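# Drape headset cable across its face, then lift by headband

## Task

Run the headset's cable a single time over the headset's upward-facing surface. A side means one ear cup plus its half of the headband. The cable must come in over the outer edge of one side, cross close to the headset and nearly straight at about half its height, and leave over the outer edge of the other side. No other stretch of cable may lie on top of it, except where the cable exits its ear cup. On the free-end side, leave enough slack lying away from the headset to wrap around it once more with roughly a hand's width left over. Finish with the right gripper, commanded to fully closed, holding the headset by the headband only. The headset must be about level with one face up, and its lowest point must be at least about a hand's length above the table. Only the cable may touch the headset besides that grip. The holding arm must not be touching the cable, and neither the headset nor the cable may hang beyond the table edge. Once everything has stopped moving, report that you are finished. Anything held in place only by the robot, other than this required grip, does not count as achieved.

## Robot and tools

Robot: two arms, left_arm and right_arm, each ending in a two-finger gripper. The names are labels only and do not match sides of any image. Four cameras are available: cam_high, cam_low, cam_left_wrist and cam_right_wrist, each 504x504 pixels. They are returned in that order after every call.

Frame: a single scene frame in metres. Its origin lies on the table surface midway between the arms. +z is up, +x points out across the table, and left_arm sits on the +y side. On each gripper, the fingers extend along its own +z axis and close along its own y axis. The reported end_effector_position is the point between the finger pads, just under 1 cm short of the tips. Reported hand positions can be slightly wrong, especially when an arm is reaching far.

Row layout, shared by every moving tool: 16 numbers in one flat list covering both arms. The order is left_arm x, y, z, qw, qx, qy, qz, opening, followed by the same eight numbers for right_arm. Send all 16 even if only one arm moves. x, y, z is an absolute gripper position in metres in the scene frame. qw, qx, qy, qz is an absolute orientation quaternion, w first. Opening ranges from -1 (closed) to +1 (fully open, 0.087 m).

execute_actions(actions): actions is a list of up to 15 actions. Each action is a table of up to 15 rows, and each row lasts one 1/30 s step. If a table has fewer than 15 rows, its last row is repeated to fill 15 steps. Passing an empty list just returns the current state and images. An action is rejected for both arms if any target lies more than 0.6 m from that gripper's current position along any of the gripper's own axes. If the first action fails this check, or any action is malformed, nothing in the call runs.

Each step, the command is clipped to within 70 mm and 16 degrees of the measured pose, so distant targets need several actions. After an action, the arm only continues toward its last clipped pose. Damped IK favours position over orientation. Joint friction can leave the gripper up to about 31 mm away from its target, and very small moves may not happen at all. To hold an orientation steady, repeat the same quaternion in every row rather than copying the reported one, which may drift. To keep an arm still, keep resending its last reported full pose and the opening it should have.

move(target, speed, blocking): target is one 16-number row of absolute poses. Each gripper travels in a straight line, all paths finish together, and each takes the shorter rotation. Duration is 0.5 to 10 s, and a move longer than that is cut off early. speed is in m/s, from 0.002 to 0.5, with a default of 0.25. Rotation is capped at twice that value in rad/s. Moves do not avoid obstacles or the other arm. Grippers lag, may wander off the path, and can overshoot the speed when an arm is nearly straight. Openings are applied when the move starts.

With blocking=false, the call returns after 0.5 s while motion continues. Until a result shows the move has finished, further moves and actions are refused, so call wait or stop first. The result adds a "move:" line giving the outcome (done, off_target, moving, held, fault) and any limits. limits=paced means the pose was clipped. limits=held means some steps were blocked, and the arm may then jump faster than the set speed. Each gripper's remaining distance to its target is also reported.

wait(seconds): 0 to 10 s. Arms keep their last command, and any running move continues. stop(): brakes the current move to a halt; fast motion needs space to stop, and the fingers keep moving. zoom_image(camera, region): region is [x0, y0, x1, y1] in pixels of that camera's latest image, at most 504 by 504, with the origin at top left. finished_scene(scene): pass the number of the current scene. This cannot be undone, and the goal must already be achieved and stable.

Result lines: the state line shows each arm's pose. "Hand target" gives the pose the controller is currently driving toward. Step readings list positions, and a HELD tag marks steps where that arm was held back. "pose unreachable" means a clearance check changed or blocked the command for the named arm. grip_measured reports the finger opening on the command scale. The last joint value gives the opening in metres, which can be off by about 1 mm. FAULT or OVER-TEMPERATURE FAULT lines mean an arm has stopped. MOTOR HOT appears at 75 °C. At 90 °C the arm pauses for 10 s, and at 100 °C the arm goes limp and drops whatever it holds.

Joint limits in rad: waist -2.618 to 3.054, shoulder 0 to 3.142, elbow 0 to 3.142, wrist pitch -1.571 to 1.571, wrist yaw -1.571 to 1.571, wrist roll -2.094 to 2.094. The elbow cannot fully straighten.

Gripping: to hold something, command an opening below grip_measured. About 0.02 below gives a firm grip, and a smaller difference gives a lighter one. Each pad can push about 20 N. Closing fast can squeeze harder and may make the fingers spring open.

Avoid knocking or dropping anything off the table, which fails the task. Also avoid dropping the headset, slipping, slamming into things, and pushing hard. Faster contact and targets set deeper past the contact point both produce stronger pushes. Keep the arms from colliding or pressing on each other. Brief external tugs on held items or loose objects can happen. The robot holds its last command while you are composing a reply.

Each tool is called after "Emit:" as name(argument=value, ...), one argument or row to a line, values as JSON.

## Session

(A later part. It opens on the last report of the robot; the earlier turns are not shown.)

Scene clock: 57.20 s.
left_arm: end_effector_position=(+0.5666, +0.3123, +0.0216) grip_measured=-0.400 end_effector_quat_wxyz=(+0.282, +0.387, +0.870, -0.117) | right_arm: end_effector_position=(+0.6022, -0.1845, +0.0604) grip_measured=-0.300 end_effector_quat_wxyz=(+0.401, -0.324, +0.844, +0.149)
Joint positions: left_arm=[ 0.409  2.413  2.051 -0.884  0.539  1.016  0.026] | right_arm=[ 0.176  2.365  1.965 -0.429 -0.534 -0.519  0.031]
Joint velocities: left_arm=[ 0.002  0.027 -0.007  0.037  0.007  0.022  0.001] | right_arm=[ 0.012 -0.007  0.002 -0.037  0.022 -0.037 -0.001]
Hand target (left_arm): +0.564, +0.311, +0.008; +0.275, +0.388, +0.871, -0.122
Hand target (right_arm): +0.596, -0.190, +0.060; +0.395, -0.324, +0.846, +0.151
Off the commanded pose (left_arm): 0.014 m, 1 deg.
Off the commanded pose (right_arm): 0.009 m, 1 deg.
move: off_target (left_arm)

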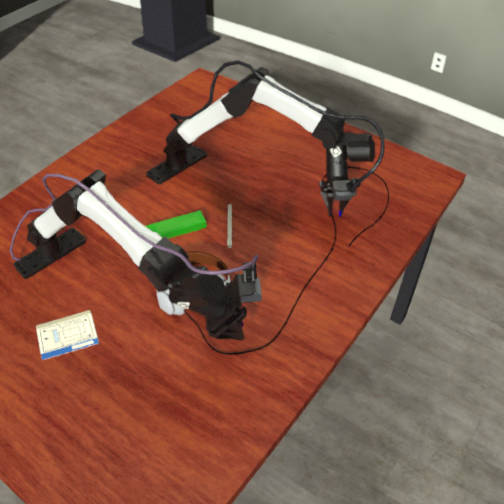

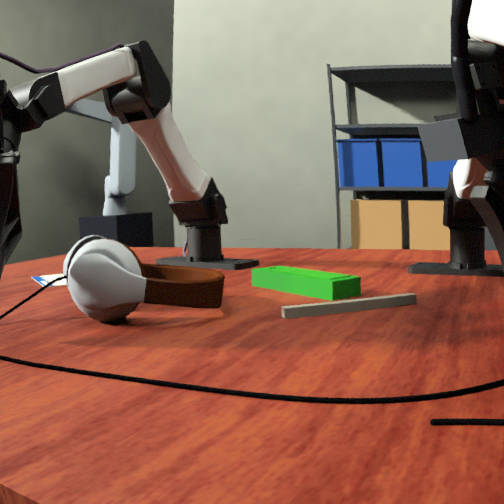

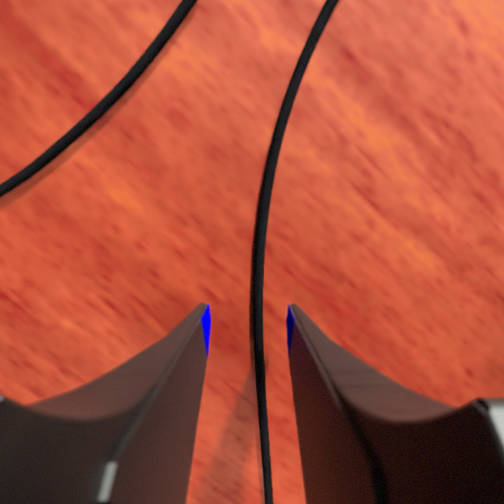

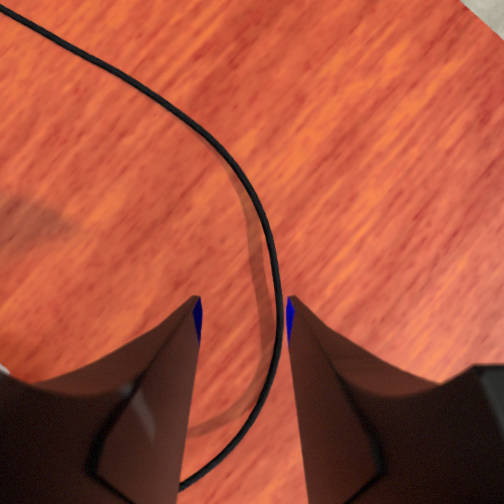

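Emit:
move(
  target=[0.565,0.311,-0.006,0.275,0.388,0.871,-0.122,-0.4,0.57,-0.22,0.12,0.395,-0.324,0.846,0.151,-0.3],
  speed=0.07,
)

Scene clock: 59.10 s.
left_arm: end_effector_position=(+0.5687, +0.3128, +0.0145) grip_measured=-0.400 end_effector_quat_wxyz=(+0.287, +0.388, +0.868, -0.113) | right_arm: end_effector_position=(+0.5727, -0.2150, +0.1112) grip_measured=-0.300 end_effector_quat_wxyz=(+0.391, -0.322, +0.849, +0.153)
Joint positions: left_arm=[ 0.409  2.413  2.019 -0.839  0.539  1.016  0.026] | right_arm=[ 0.113  2.236  1.965 -0.611 -0.576 -0.574  0.031]
Joint velocities: left_arm=[-0.002 -0.017 -0.017  0.007 -0.007 -0.051 -0.   ] | right_arm=[ 0.007 -0.007 -0.012 -0.037 -0.007 -0.022 -0.   ]
Hand target (left_arm): +0.564, +0.311, -0.006; +0.275, +0.388, +0.871, -0.122
Hand target (right_arm): +0.571, -0.220, +0.121; +0.396, -0.324, +0.846, +0.152
Off the commanded pose (left_arm): 0.021 m, 2 deg.
Off the commanded pose (right_arm): 0.011 m, 1 deg.
move: off_target (left_arm, right_arm)

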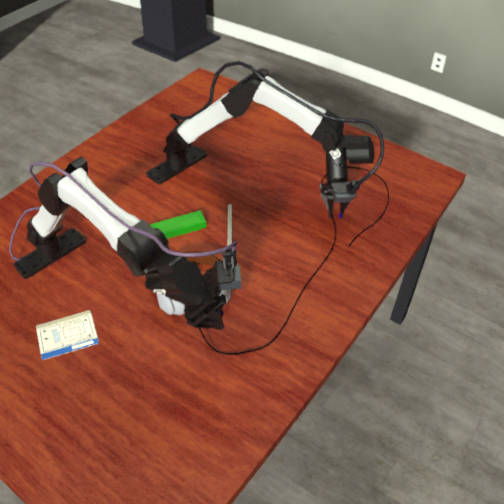

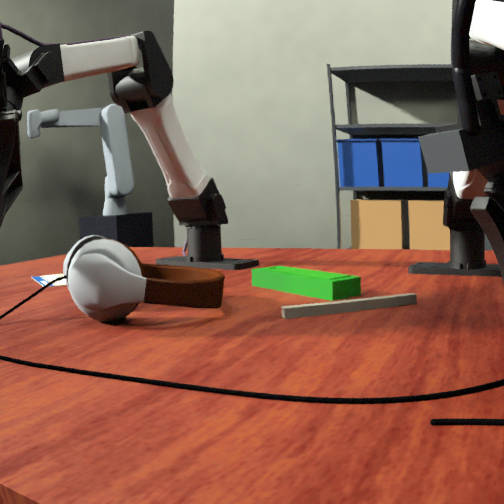

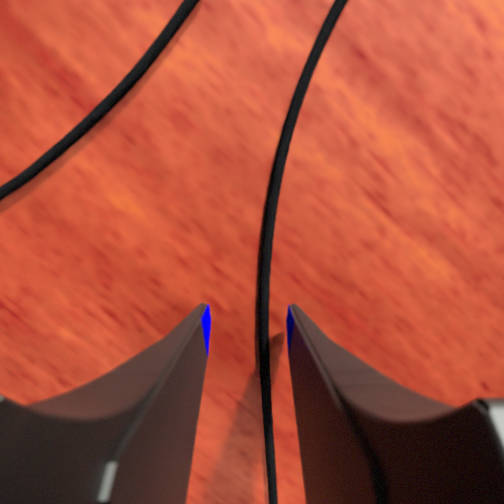

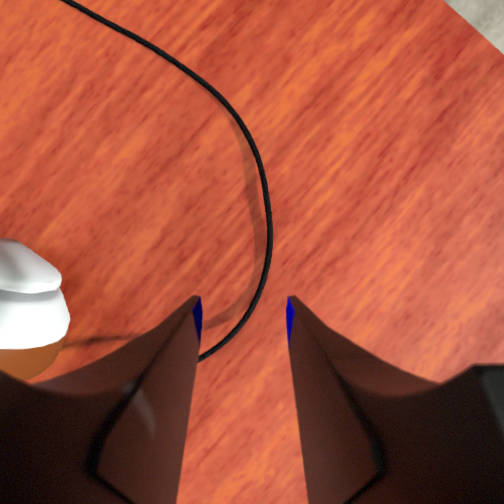

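Emit:
move(
  target=[0.565,0.311,-0.018,0.275,0.388,0.871,-0.122,-0.4,0.45,-0.36,0.17,0.33,-0.1,0.93,0.05,-0.3],
  speed=0.15,
)

Scene clock: 61.67 s.
left_arm: end_effector_position=(+0.5694, +0.3128, +0.0095) grip_measured=-0.400 end_effector_quat_wxyz=(+0.290, +0.389, +0.867, -0.111) | right_arm: end_effector_position=(+0.4611, -0.3569, +0.1751) grip_measured=-0.300 end_effector_quat_wxyz=(+0.346, -0.112, +0.930, +0.052)
Joint positions: left_arm=[ 0.409  2.413  1.997 -0.811  0.54   1.016  0.026] | right_arm=[-0.148  1.857  1.729 -0.819 -0.373 -0.439  0.031]
Joint velocities: left_arm=[-0.017  0.002 -0.027 -0.022 -0.066 -0.095 -0.   ] | right_arm=[-0.012  0.012 -0.007 -0.11   0.022 -0.022  0.001]
Hand target (left_arm): +0.563, +0.311, -0.017; +0.275, +0.388, +0.871, -0.122
Hand target (right_arm): +0.451, -0.359, +0.171; +0.334, -0.100, +0.936, +0.053
Off the commanded pose (left_arm): 0.028 m, 2 deg.
Off the commanded pose (right_arm): 0.013 m, 2 deg.
move: off_target (left_arm, right_arm)

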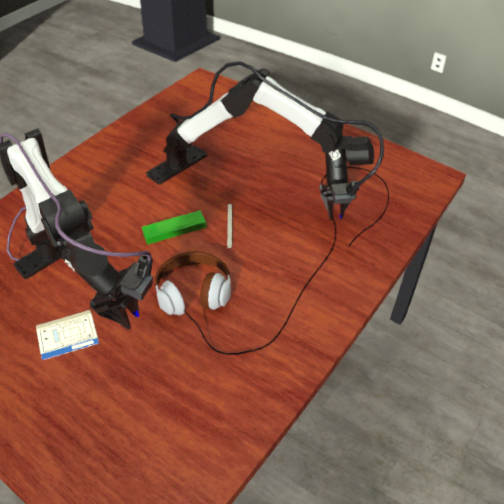

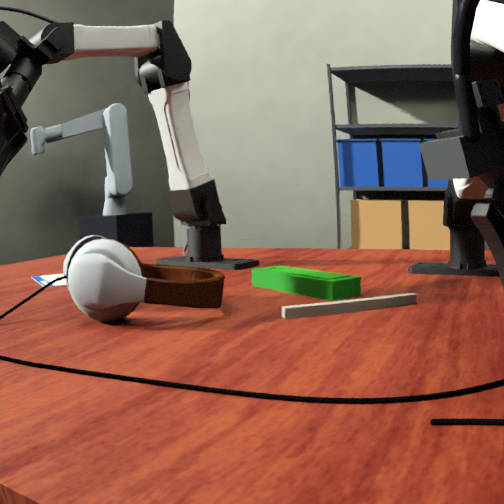

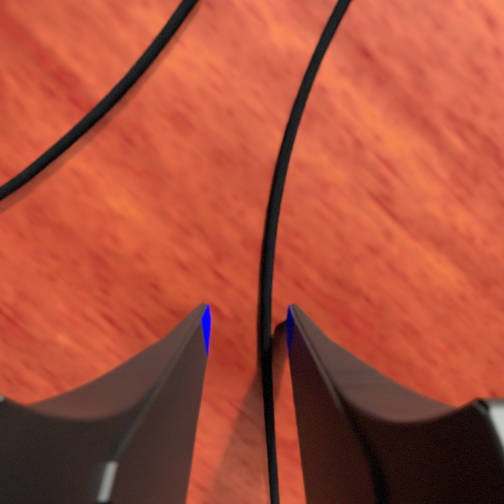

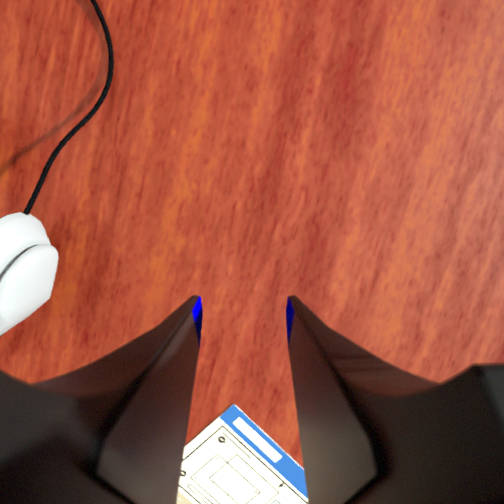

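Emit:
move(
  target=[0.565,0.311,-0.027,0.275,0.388,0.871,-0.122,-0.4,0.36,-0.47,0.2,0.28,0.2,0.93,-0.06,-0.3],
  speed=0.15,
)

Emit:
move(
  target=[0.565,0.311,-0.027,0.275,0.388,0.871,-0.122,-0.97,0.36,-0.47,0.2,0.28,0.2,0.93,-0.06,-0.3],
  speed=0.02,
)

Scene clock: 64.80 s.
left_arm: end_effector_position=(+0.5693, +0.3123, +0.0080) grip_measured=-0.400 end_effector_quat_wxyz=(+0.291, +0.389, +0.867, -0.112) | right_arm: end_effector_position=(+0.3664, -0.4666, +0.1913) grip_measured=-0.300 end_effector_quat_wxyz=(+0.279, +0.191, +0.940, -0.052)
Joint positions: left_arm=[ 0.409  2.413  1.991 -0.803  0.543  1.016  0.026] | right_arm=[-0.388  1.739  1.697 -0.961 -0.096 -0.132  0.031]
Joint velocities: left_arm=[-0.007 -0.012 -0.012  0.007 -0.007  0.051 -0.   ] | right_arm=[-0.007  0.012 -0.007  0.007  0.081 -0.007 -0.   ]
Hand target (left_arm): +0.563, +0.310, -0.026; +0.275, +0.388, +0.871, -0.123
Hand target (right_arm): +0.361, -0.470, +0.200; +0.283, +0.202, +0.936, -0.058
Off the commanded pose (left_arm): 0.035 m, 2 deg.
Off the commanded pose (right_arm): 0.011 m, 2 deg.
move: off_target (left_arm, right_arm)

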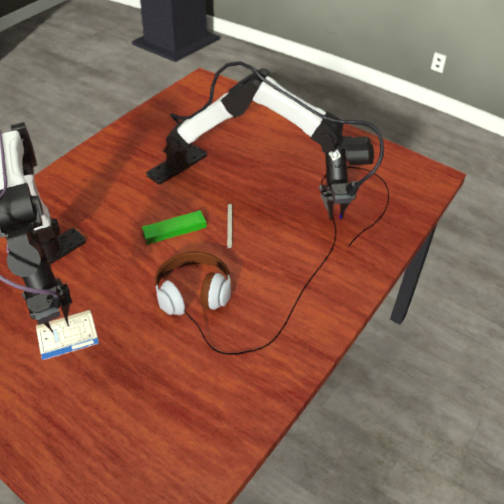

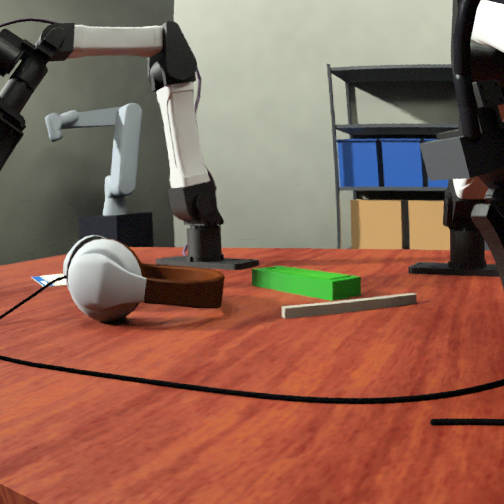

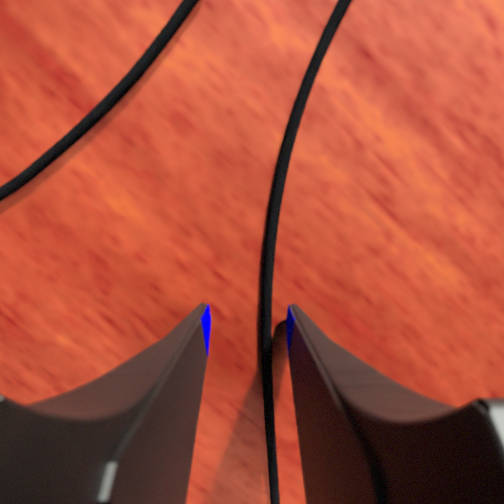

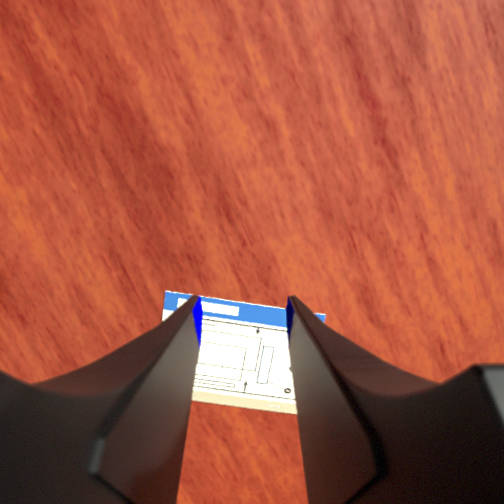

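Scene clock: 66.80 s.
left_arm: end_effector_position=(+0.5683, +0.3104, +0.0086) grip_measured=-0.967 end_effector_quat_wxyz=(+0.293, +0.388, +0.866, -0.117) | right_arm: end_effector_position=(+0.3659, -0.4675, +0.1912) grip_measured=-0.300 end_effector_quat_wxyz=(+0.278, +0.192, +0.940, -0.054)
Joint positions: left_arm=[ 0.409  2.409  1.985 -0.803  0.553  1.014  0.001] | right_arm=[-0.388  1.739  1.697 -0.961 -0.091 -0.132  0.031]
Joint velocities: left_arm=[ 0.007 -0.002 -0.002 -0.051 -0.081  0.037 -0.001] | right_arm=[-0.007  0.002  0.012  0.007  0.081 -0.051  0.   ]
Hand target (left_arm): +0.562, +0.310, -0.026; +0.275, +0.388, +0.871, -0.123
Hand target (right_arm): +0.360, -0.470, +0.200; +0.282, +0.201, +0.936, -0.060
Off the commanded pose (left_arm): 0.036 m, 2 deg.
Off the commanded pose (right_arm): 0.011 m, 1 deg.
move: off_target (left_arm, right_arm)

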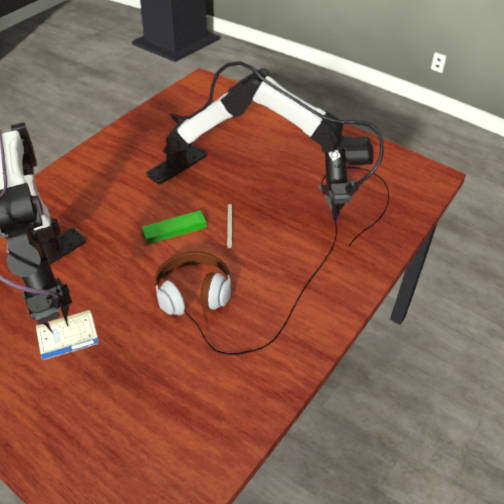

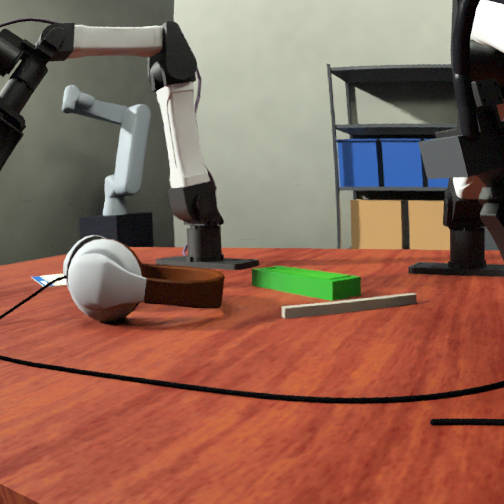

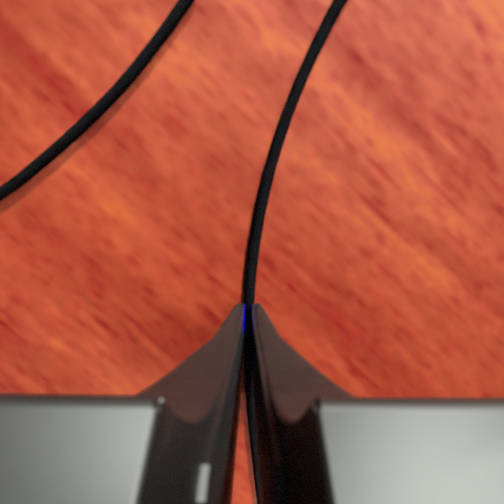

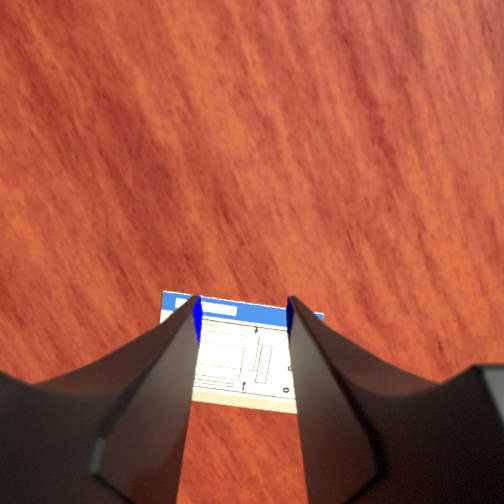

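Emit:
move(
  target=[0.47,0.26,0.12,0.12,0.2,0.97,-0.03,-0.99,0.36,-0.47,0.2,0.28,0.2,0.93,-0.06,-0.3],
  speed=0.12,
)

Scene clock: 70.77 s.
left_arm: end_effector_position=(+0.4738, +0.2611, +0.1099) grip_measured=-0.979 end_effector_quat_wxyz=(+0.117, +0.200, +0.972, -0.036) | right_arm: end_effector_position=(+0.3658, -0.4675, +0.1912) grip_measured=-0.300 end_effector_quat_wxyz=(+0.278, +0.192, +0.940, -0.054)
Joint positions: left_arm=[ 0.221  2.146  2.016 -1.235  0.134  0.474  0.001] | right_arm=[-0.388  1.739  1.697 -0.961 -0.09  -0.132  0.031]
Joint velocities: left_arm=[ 0.002 -0.002 -0.012 -0.007 -0.051  0.007  0.   ] | right_arm=[ 0.002 -0.007  0.002  0.051  0.022  0.037  0.001]
Hand target (left_arm): +0.472, +0.259, +0.120; +0.119, +0.200, +0.972, -0.031
Hand target (right_arm): +0.360, -0.470, +0.200; +0.282, +0.201, +0.936, -0.060
Off the commanded pose (left_arm): 0.011 m, 1 deg.
Off the commanded pose (right_arm): 0.011 m, 1 deg.
move: off_target (left_arm, right_arm)

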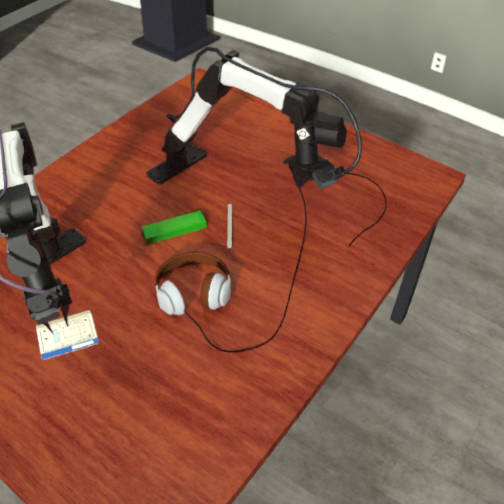

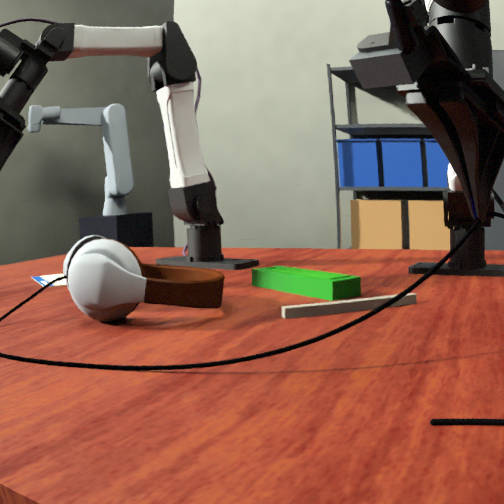

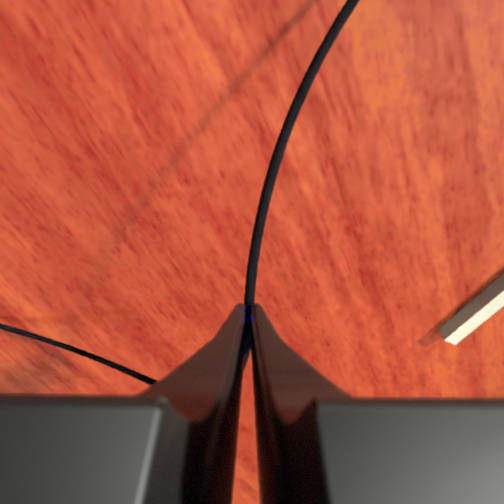

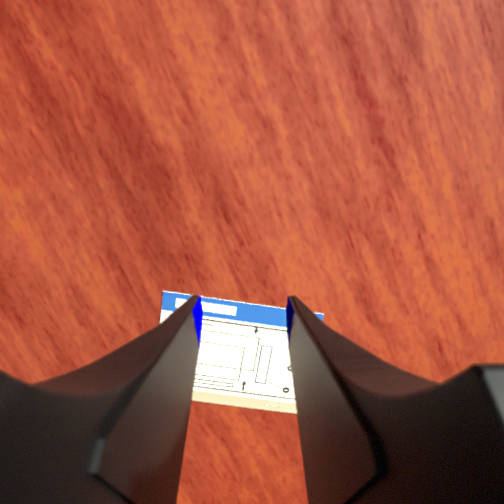

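Emit:
move(
  target=[0.29,0.08,0.14,0.03,-0.174,0.985,0,-0.99,0.36,-0.47,0.2,0.28,0.2,0.93,-0.06,-0.3],
  speed=0.15,
)

Scene clock: 74.17 s.
left_arm: end_effector_position=(+0.3015, +0.0726, +0.1419) grip_measured=-0.979 end_effector_quat_wxyz=(+0.036, -0.174, +0.984, -0.009) | right_arm: end_effector_position=(+0.3658, -0.4675, +0.1912) grip_measured=-0.300 end_effector_quat_wxyz=(+0.278, +0.192, +0.940, -0.054)
Joint positions: left_arm=[-0.329  1.72   1.555 -1.337 -0.028 -0.818  0.001] | right_arm=[-0.388  1.739  1.697 -0.961 -0.09  -0.132  0.031]
Joint velocities: left_arm=[-0.002  0.002  0.012  0.051  0.051  0.007  0.   ] | right_arm=[ 0.002 -0.007 -0.012  0.037 -0.037 -0.007 -0.002]
Hand target (left_arm): +0.291, +0.076, +0.142; +0.027, -0.175, +0.984, +0.000
Hand target (right_arm): +0.360, -0.470, +0.200; +0.282, +0.201, +0.936, -0.060
Off the commanded pose (left_arm): 0.014 m, 1 deg.
Off the commanded pose (right_arm): 0.011 m, 1 deg.
move: off_target (left_arm, right_arm)

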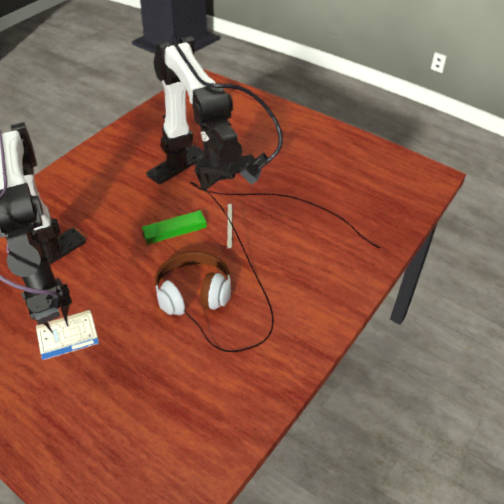

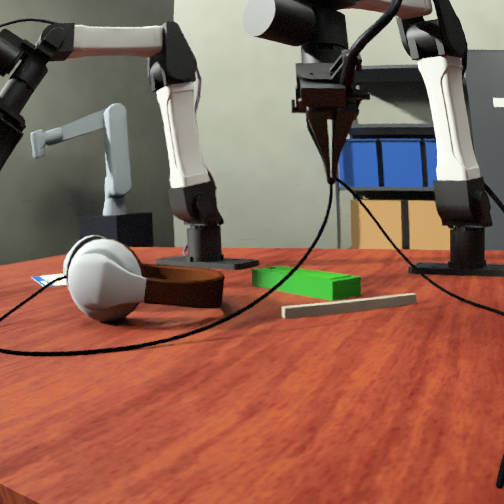

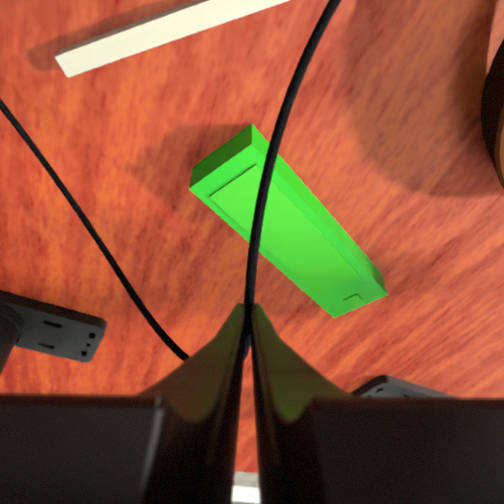

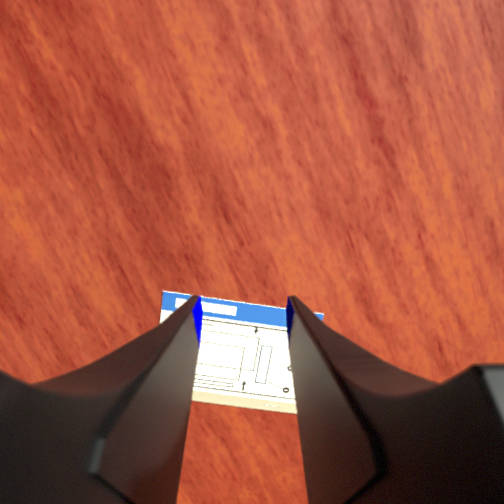

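Emit:
move(
  target=[0.42,0.13,0.02,0.03,0.174,0.985,0,-0.99,0.36,-0.47,0.2,0.28,0.2,0.93,-0.06,-0.3],
  speed=0.15,
)

Emit:
move(
  target=[0.44,0.15,0.09,0.15,0.1,0.985,0,-0.3,0.36,-0.47,0.2,0.28,0.2,0.93,-0.06,-0.3],
  speed=0.12,
)

Scene clock: 79.53 s.
left_arm: end_effector_position=(+0.4092, +0.1320, +0.0211) grip_measured=-0.979 end_effector_quat_wxyz=(+0.022, +0.174, +0.985, +0.004) | right_arm: end_effector_position=(+0.3658, -0.4675, +0.1912) grip_measured=-0.300 end_effector_quat_wxyz=(+0.278, +0.192, +0.940, -0.054)
Joint positions: left_arm=[-0.139  2.144  1.651 -1.035 -0.012  0.071  0.001] | right_arm=[-0.388  1.739  1.697 -0.961 -0.09  -0.132  0.031]
Joint velocities: left_arm=[-0.002 -0.017 -0.012  0.051 -0.007  0.022 -0.   ] | right_arm=[ 0.012 -0.007 -0.017 -0.022 -0.051  0.007 -0.   ]
Hand target (left_arm): +0.419, +0.132, +0.018; +0.031, +0.174, +0.984, +0.000
Hand target (right_arm): +0.360, -0.470, +0.200; +0.282, +0.201, +0.936, -0.060
Off the commanded pose (left_arm): 0.011 m, 1 deg.
Off the commanded pose (right_arm): 0.011 m, 1 deg.
move: off_target (left_arm, right_arm)

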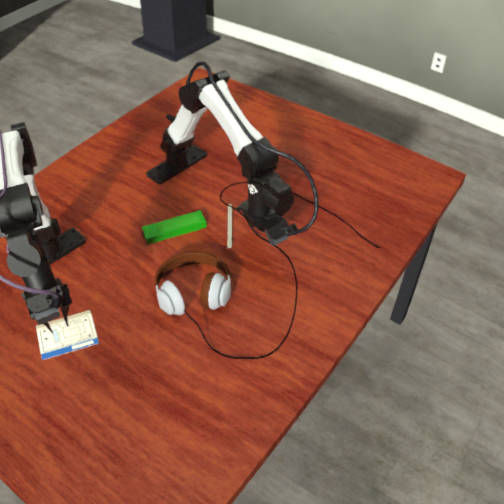

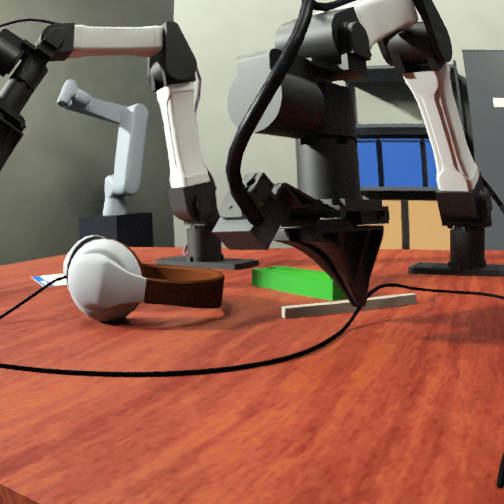

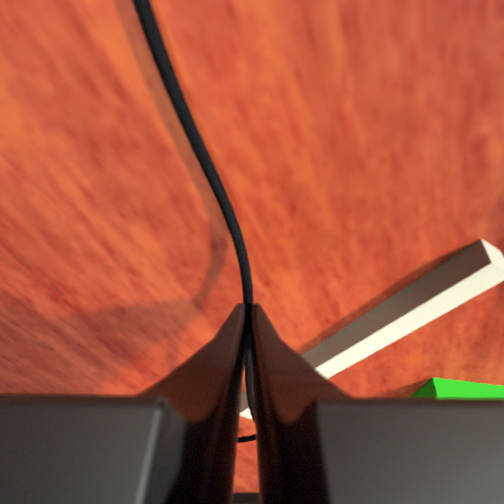

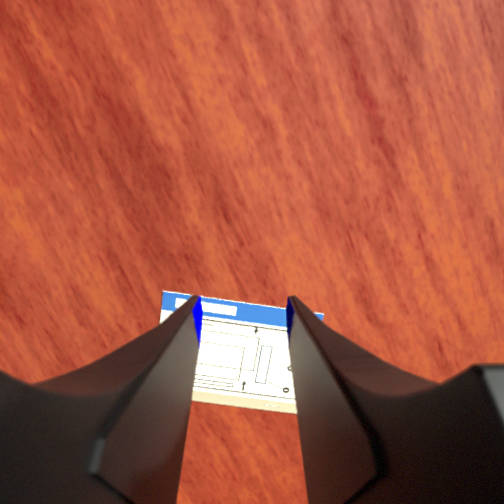

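Scene clock: 81.10 s.
left_arm: end_effector_position=(+0.4380, +0.1461, +0.0877) grip_measured=-0.300 end_effector_quat_wxyz=(+0.140, +0.111, +0.984, -0.002) | right_arm: end_effector_position=(+0.3658, -0.4675, +0.1912) grip_measured=-0.300 end_effector_quat_wxyz=(+0.278, +0.192, +0.940, -0.054)
Joint positions: left_arm=[-0.085  1.964  1.651 -0.979 -0.028  0.003  0.031] | right_arm=[-0.388  1.739  1.697 -0.961 -0.09  -0.132  0.031]
Joint velocities: left_arm=[-0.012 -0.002 -0.002 -0.051 -0.022 -0.037  0.001] | right_arm=[-0.007 -0.012 -0.007 -0.007 -0.051 -0.081 -0.   ]
Hand target (left_arm): +0.441, +0.150, +0.091; +0.150, +0.101, +0.983, +0.001
Hand target (right_arm): +0.360, -0.470, +0.200; +0.282, +0.201, +0.936, -0.060
Off the commanded pose (left_arm): 0.005 m, 2 deg.
Off the commanded pose (right_arm): 0.011 m, 1 deg.
move: off_target (right_arm)

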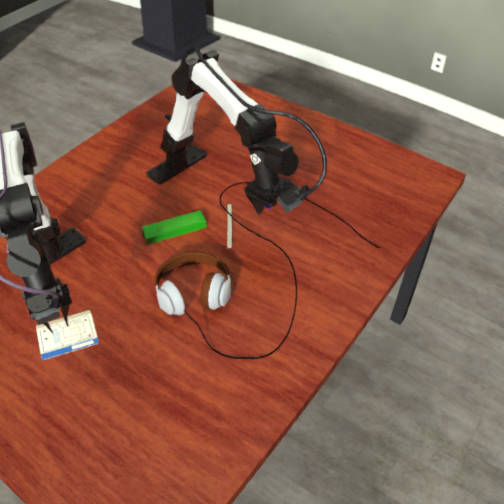

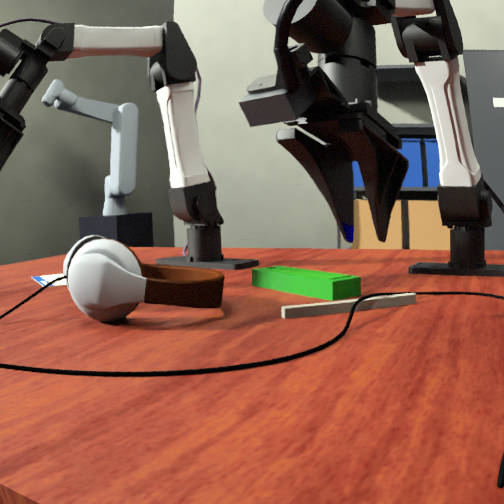

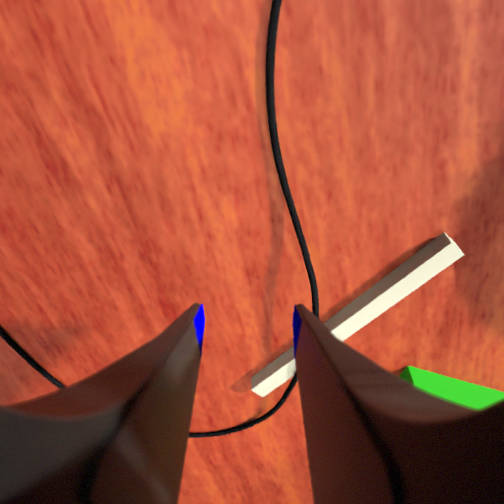

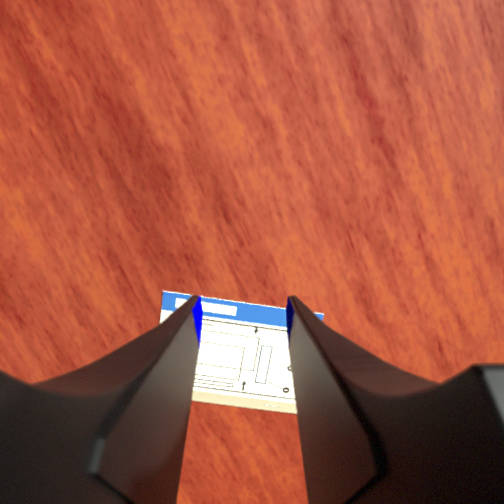

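Emit:
move(
  target=[0.60,0.31,0.05,0.342,0,0.94,0,-0.2,0.36,-0.47,0.2,0.28,0.2,0.93,-0.06,-0.3],
  speed=0.2,
)

Scene clock: 85.47 s.
left_arm: end_effector_position=(+0.5909, +0.3118, +0.0504) grip_measured=-0.200 end_effector_quat_wxyz=(+0.336, -0.002, +0.942, +0.002) | right_arm: end_effector_position=(+0.3658, -0.4675, +0.1912) grip_measured=-0.300 end_effector_quat_wxyz=(+0.278, +0.192, +0.940, -0.054)
Joint positions: left_arm=[ 0.31   2.222  1.769 -0.438  0.102  0.131  0.035] | right_arm=[-0.388  1.739  1.697 -0.961 -0.09  -0.132  0.031]
Joint velocities: left_arm=[-0.022  0.002 -0.007  0.007 -0.007 -0.11   0.001] | right_arm=[-0.007  0.002  0.032  0.022 -0.022  0.022  0.001]
Hand target (left_arm): +0.598, +0.313, +0.050; +0.344, +0.002, +0.939, +0.002
Hand target (right_arm): +0.360, -0.470, +0.200; +0.282, +0.201, +0.936, -0.060
Off the commanded pose (left_arm): 0.009 m, 1 deg.
Off the commanded pose (right_arm): 0.011 m, 1 deg.
move: off_target (right_arm)

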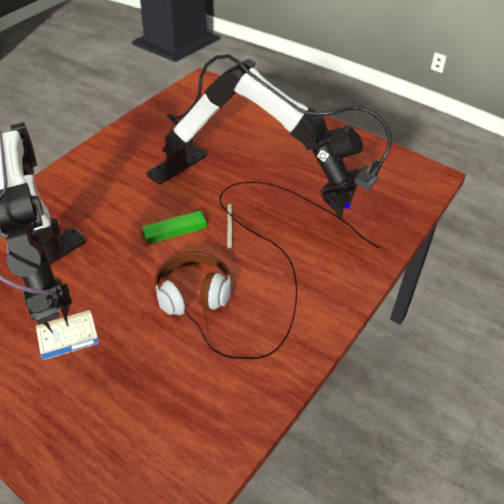

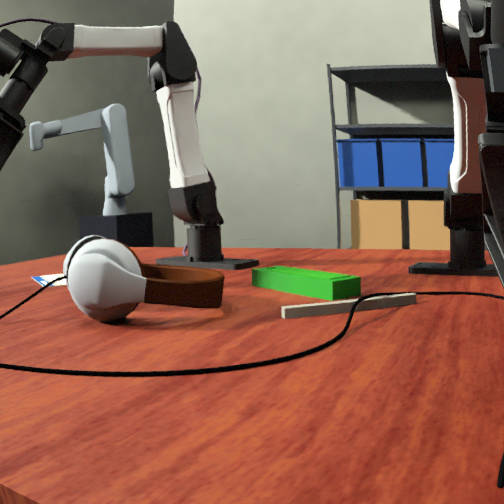

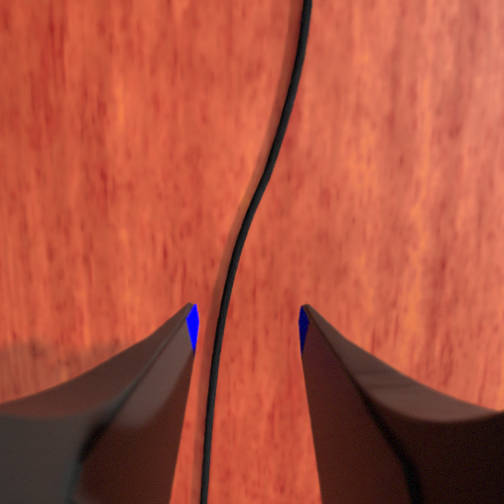

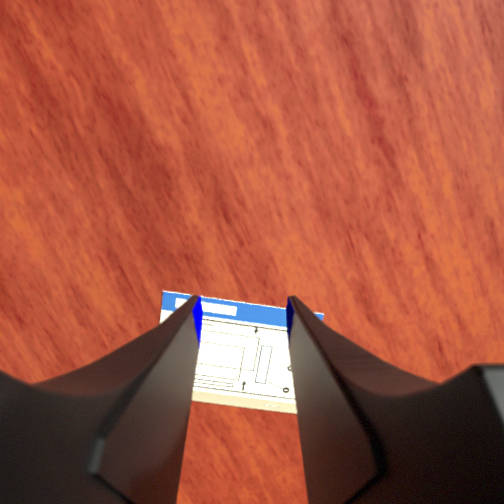

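Emit:
move(
  target=[0.642,0.308,-0.008,0.339,0.123,0.932,-0.045,-0.3,0.36,-0.47,0.2,0.28,0.2,0.93,-0.06,-0.3],
  speed=0.06,
)

Scene clock: 88.53 s.
left_arm: end_effector_position=(+0.6435, +0.3053, +0.0106) grip_measured=-0.300 end_effector_quat_wxyz=(+0.354, +0.122, +0.926, -0.040) | right_arm: end_effector_position=(+0.3658, -0.4675, +0.1912) grip_measured=-0.300 end_effector_quat_wxyz=(+0.278, +0.192, +0.940, -0.054)
Joint positions: left_arm=[ 0.322  2.482  2.048 -0.454  0.279  0.345  0.031] | right_arm=[-0.388  1.739  1.697 -0.961 -0.09  -0.132  0.031]
Joint velocities: left_arm=[ 0.017  0.002 -0.012  0.022 -0.022 -0.007  0.   ] | right_arm=[-0.012 -0.012 -0.017  0.007  0.007  0.007  0.   ]
Hand target (left_arm): +0.640, +0.308, -0.008; +0.340, +0.123, +0.931, -0.045
Hand target (right_arm): +0.360, -0.470, +0.200; +0.282, +0.201, +0.936, -0.060
Off the commanded pose (left_arm): 0.019 m, 2 deg.
Off the commanded pose (right_arm): 0.011 m, 1 deg.
move: off_target (left_arm, right_arm)

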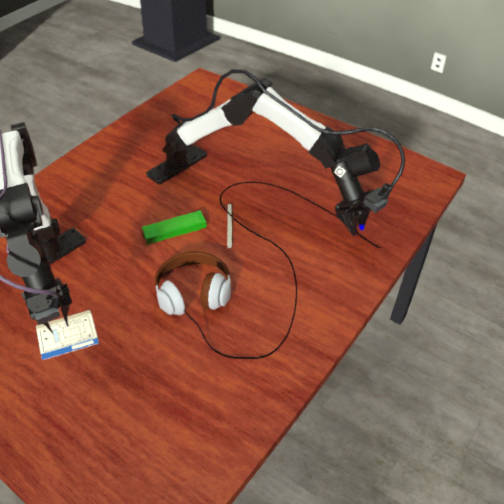

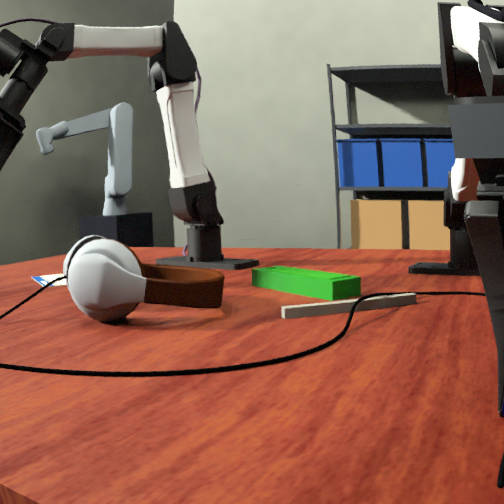

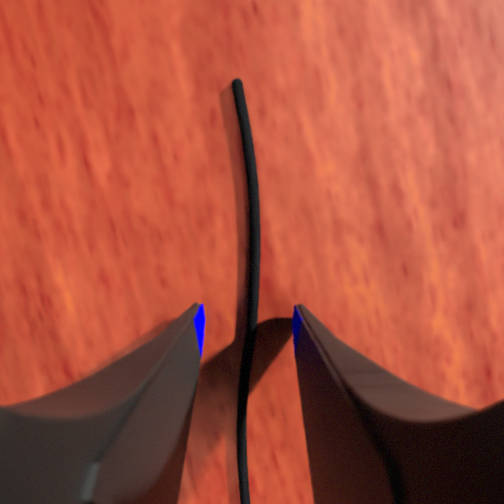

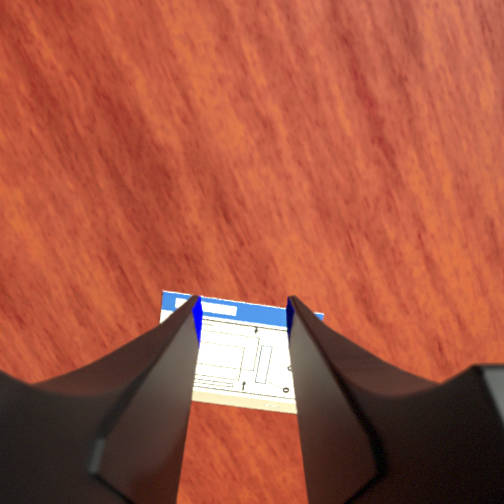

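Emit:
move(
  target=[0.642,0.308,-0.016,0.339,0.123,0.932,-0.045,-0.99,0.36,-0.47,0.2,0.28,0.2,0.93,-0.06,-0.3],
  speed=0.03,
)

Emit:
move(
  target=[0.50,0.31,0.11,0.15,-0.05,0.987,0,-0.99,0.36,-0.47,0.2,0.28,0.2,0.93,-0.06,-0.3],
  speed=0.15,
)

Scene clock: 89.90 s.
left_arm: end_effector_position=(+0.6442, +0.3048, +0.0107) grip_measured=-0.979 end_effector_quat_wxyz=(+0.356, +0.124, +0.925, -0.041) | right_arm: end_effector_position=(+0.3658, -0.4675, +0.1912) grip_measured=-0.300 end_effector_quat_wxyz=(+0.278, +0.192, +0.940, -0.054)
Joint positions: left_arm=[ 0.322  2.483  2.048 -0.45   0.283  0.347  0.001] | right_arm=[-0.388  1.739  1.697 -0.961 -0.09  -0.132  0.031]
Joint velocities: left_arm=[ 0.007  0.007  0.002  0.022 -0.081  0.007 -0.001] | right_arm=[ 0.002  0.002  0.017  0.007 -0.022 -0.037 -0.001]
Hand target (left_arm): +0.640, +0.308, -0.016; +0.339, +0.123, +0.932, -0.045
Hand target (right_arm): +0.360, -0.470, +0.200; +0.282, +0.201, +0.936, -0.060
Off the commanded pose (left_arm): 0.027 m, 2 deg.
Off the commanded pose (right_arm): 0.011 m, 1 deg.
move: off_target (left_arm, right_arm)

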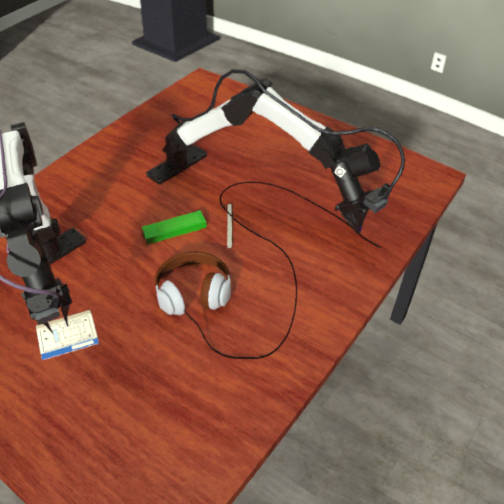

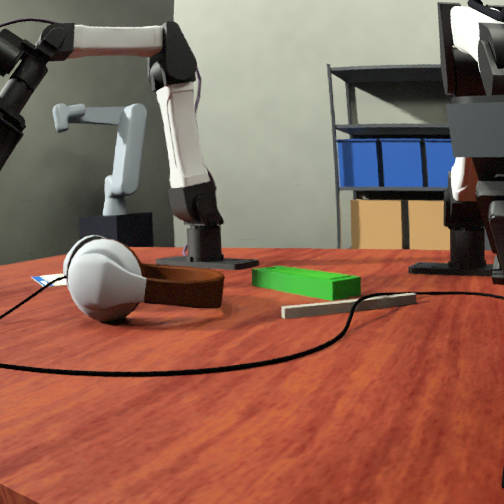

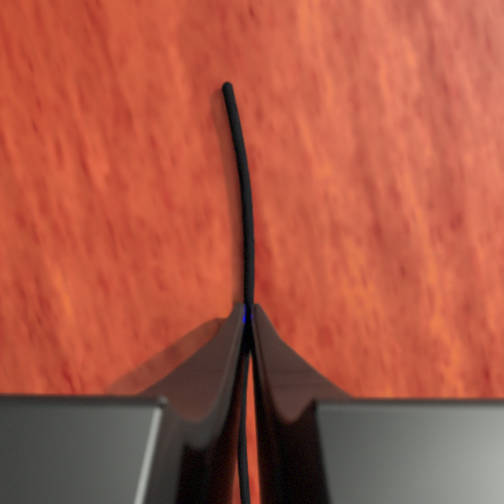

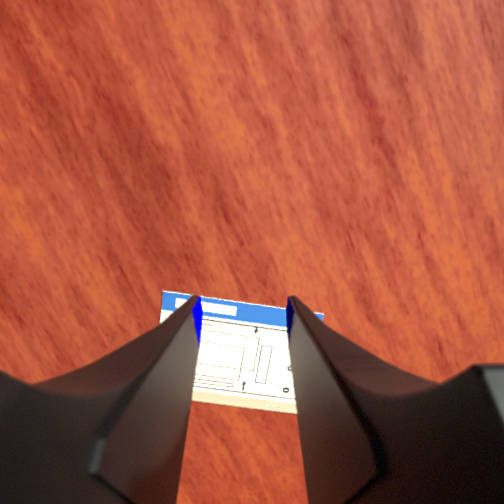

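Scene clock: 92.37 s.
left_arm: end_effector_position=(+0.5037, +0.3095, +0.1007) grip_measured=-0.979 end_effector_quat_wxyz=(+0.148, -0.049, +0.988, -0.005) | right_arm: end_effector_position=(+0.3658, -0.4675, +0.1912) grip_measured=-0.300 end_effector_quat_wxyz=(+0.278, +0.192, +0.940, -0.054)
Joint positions: left_arm=[ 0.322  2.231  2.108 -1.155  0.048  0.077  0.001] | right_arm=[-0.388  1.739  1.697 -0.961 -0.09  -0.132  0.031]
Joint velocities: left_arm=[-0.012 -0.022 -0.017 -0.081 -0.095  0.007  0.   ] | right_arm=[-0.002 -0.012  0.002  0.066  0.037 -0.007 -0.001]
Hand target (left_arm): +0.502, +0.309, +0.110; +0.150, -0.052, +0.987, -0.002
Hand target (right_arm): +0.360, -0.470, +0.200; +0.282, +0.201, +0.936, -0.060
Off the commanded pose (left_arm): 0.010 m, 1 deg.
Off the commanded pose (right_arm): 0.011 m, 1 deg.
move: off_target (right_arm)

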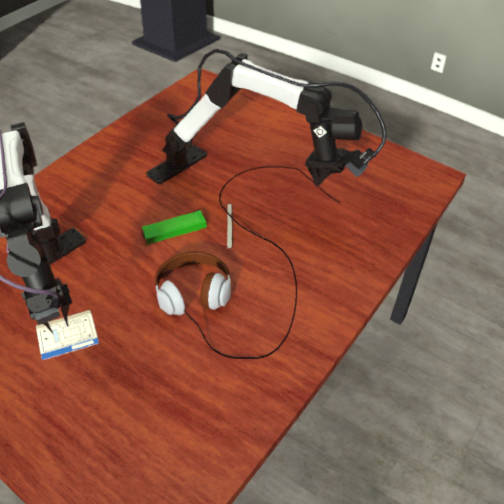

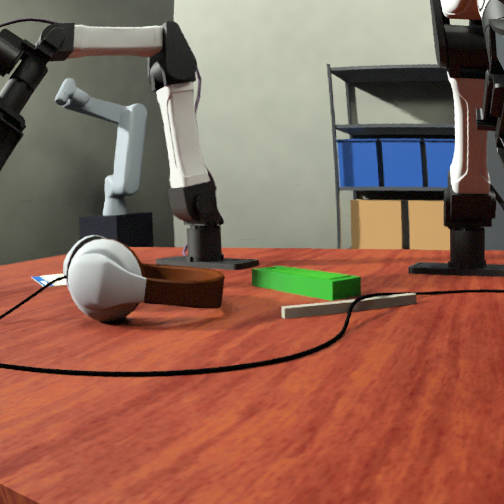

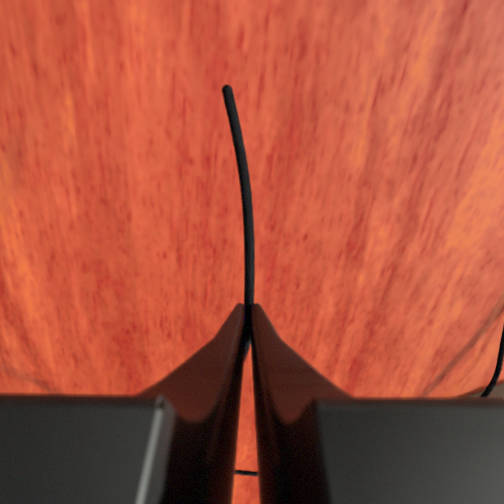

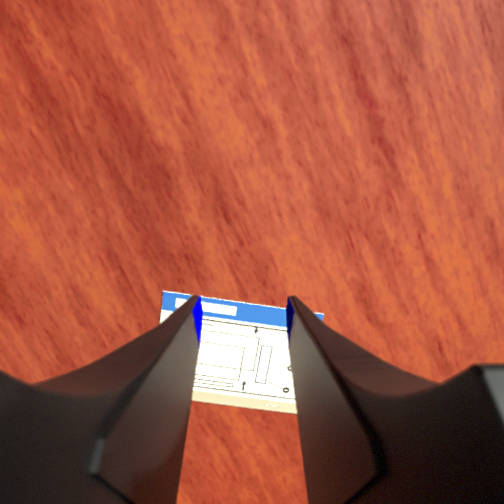

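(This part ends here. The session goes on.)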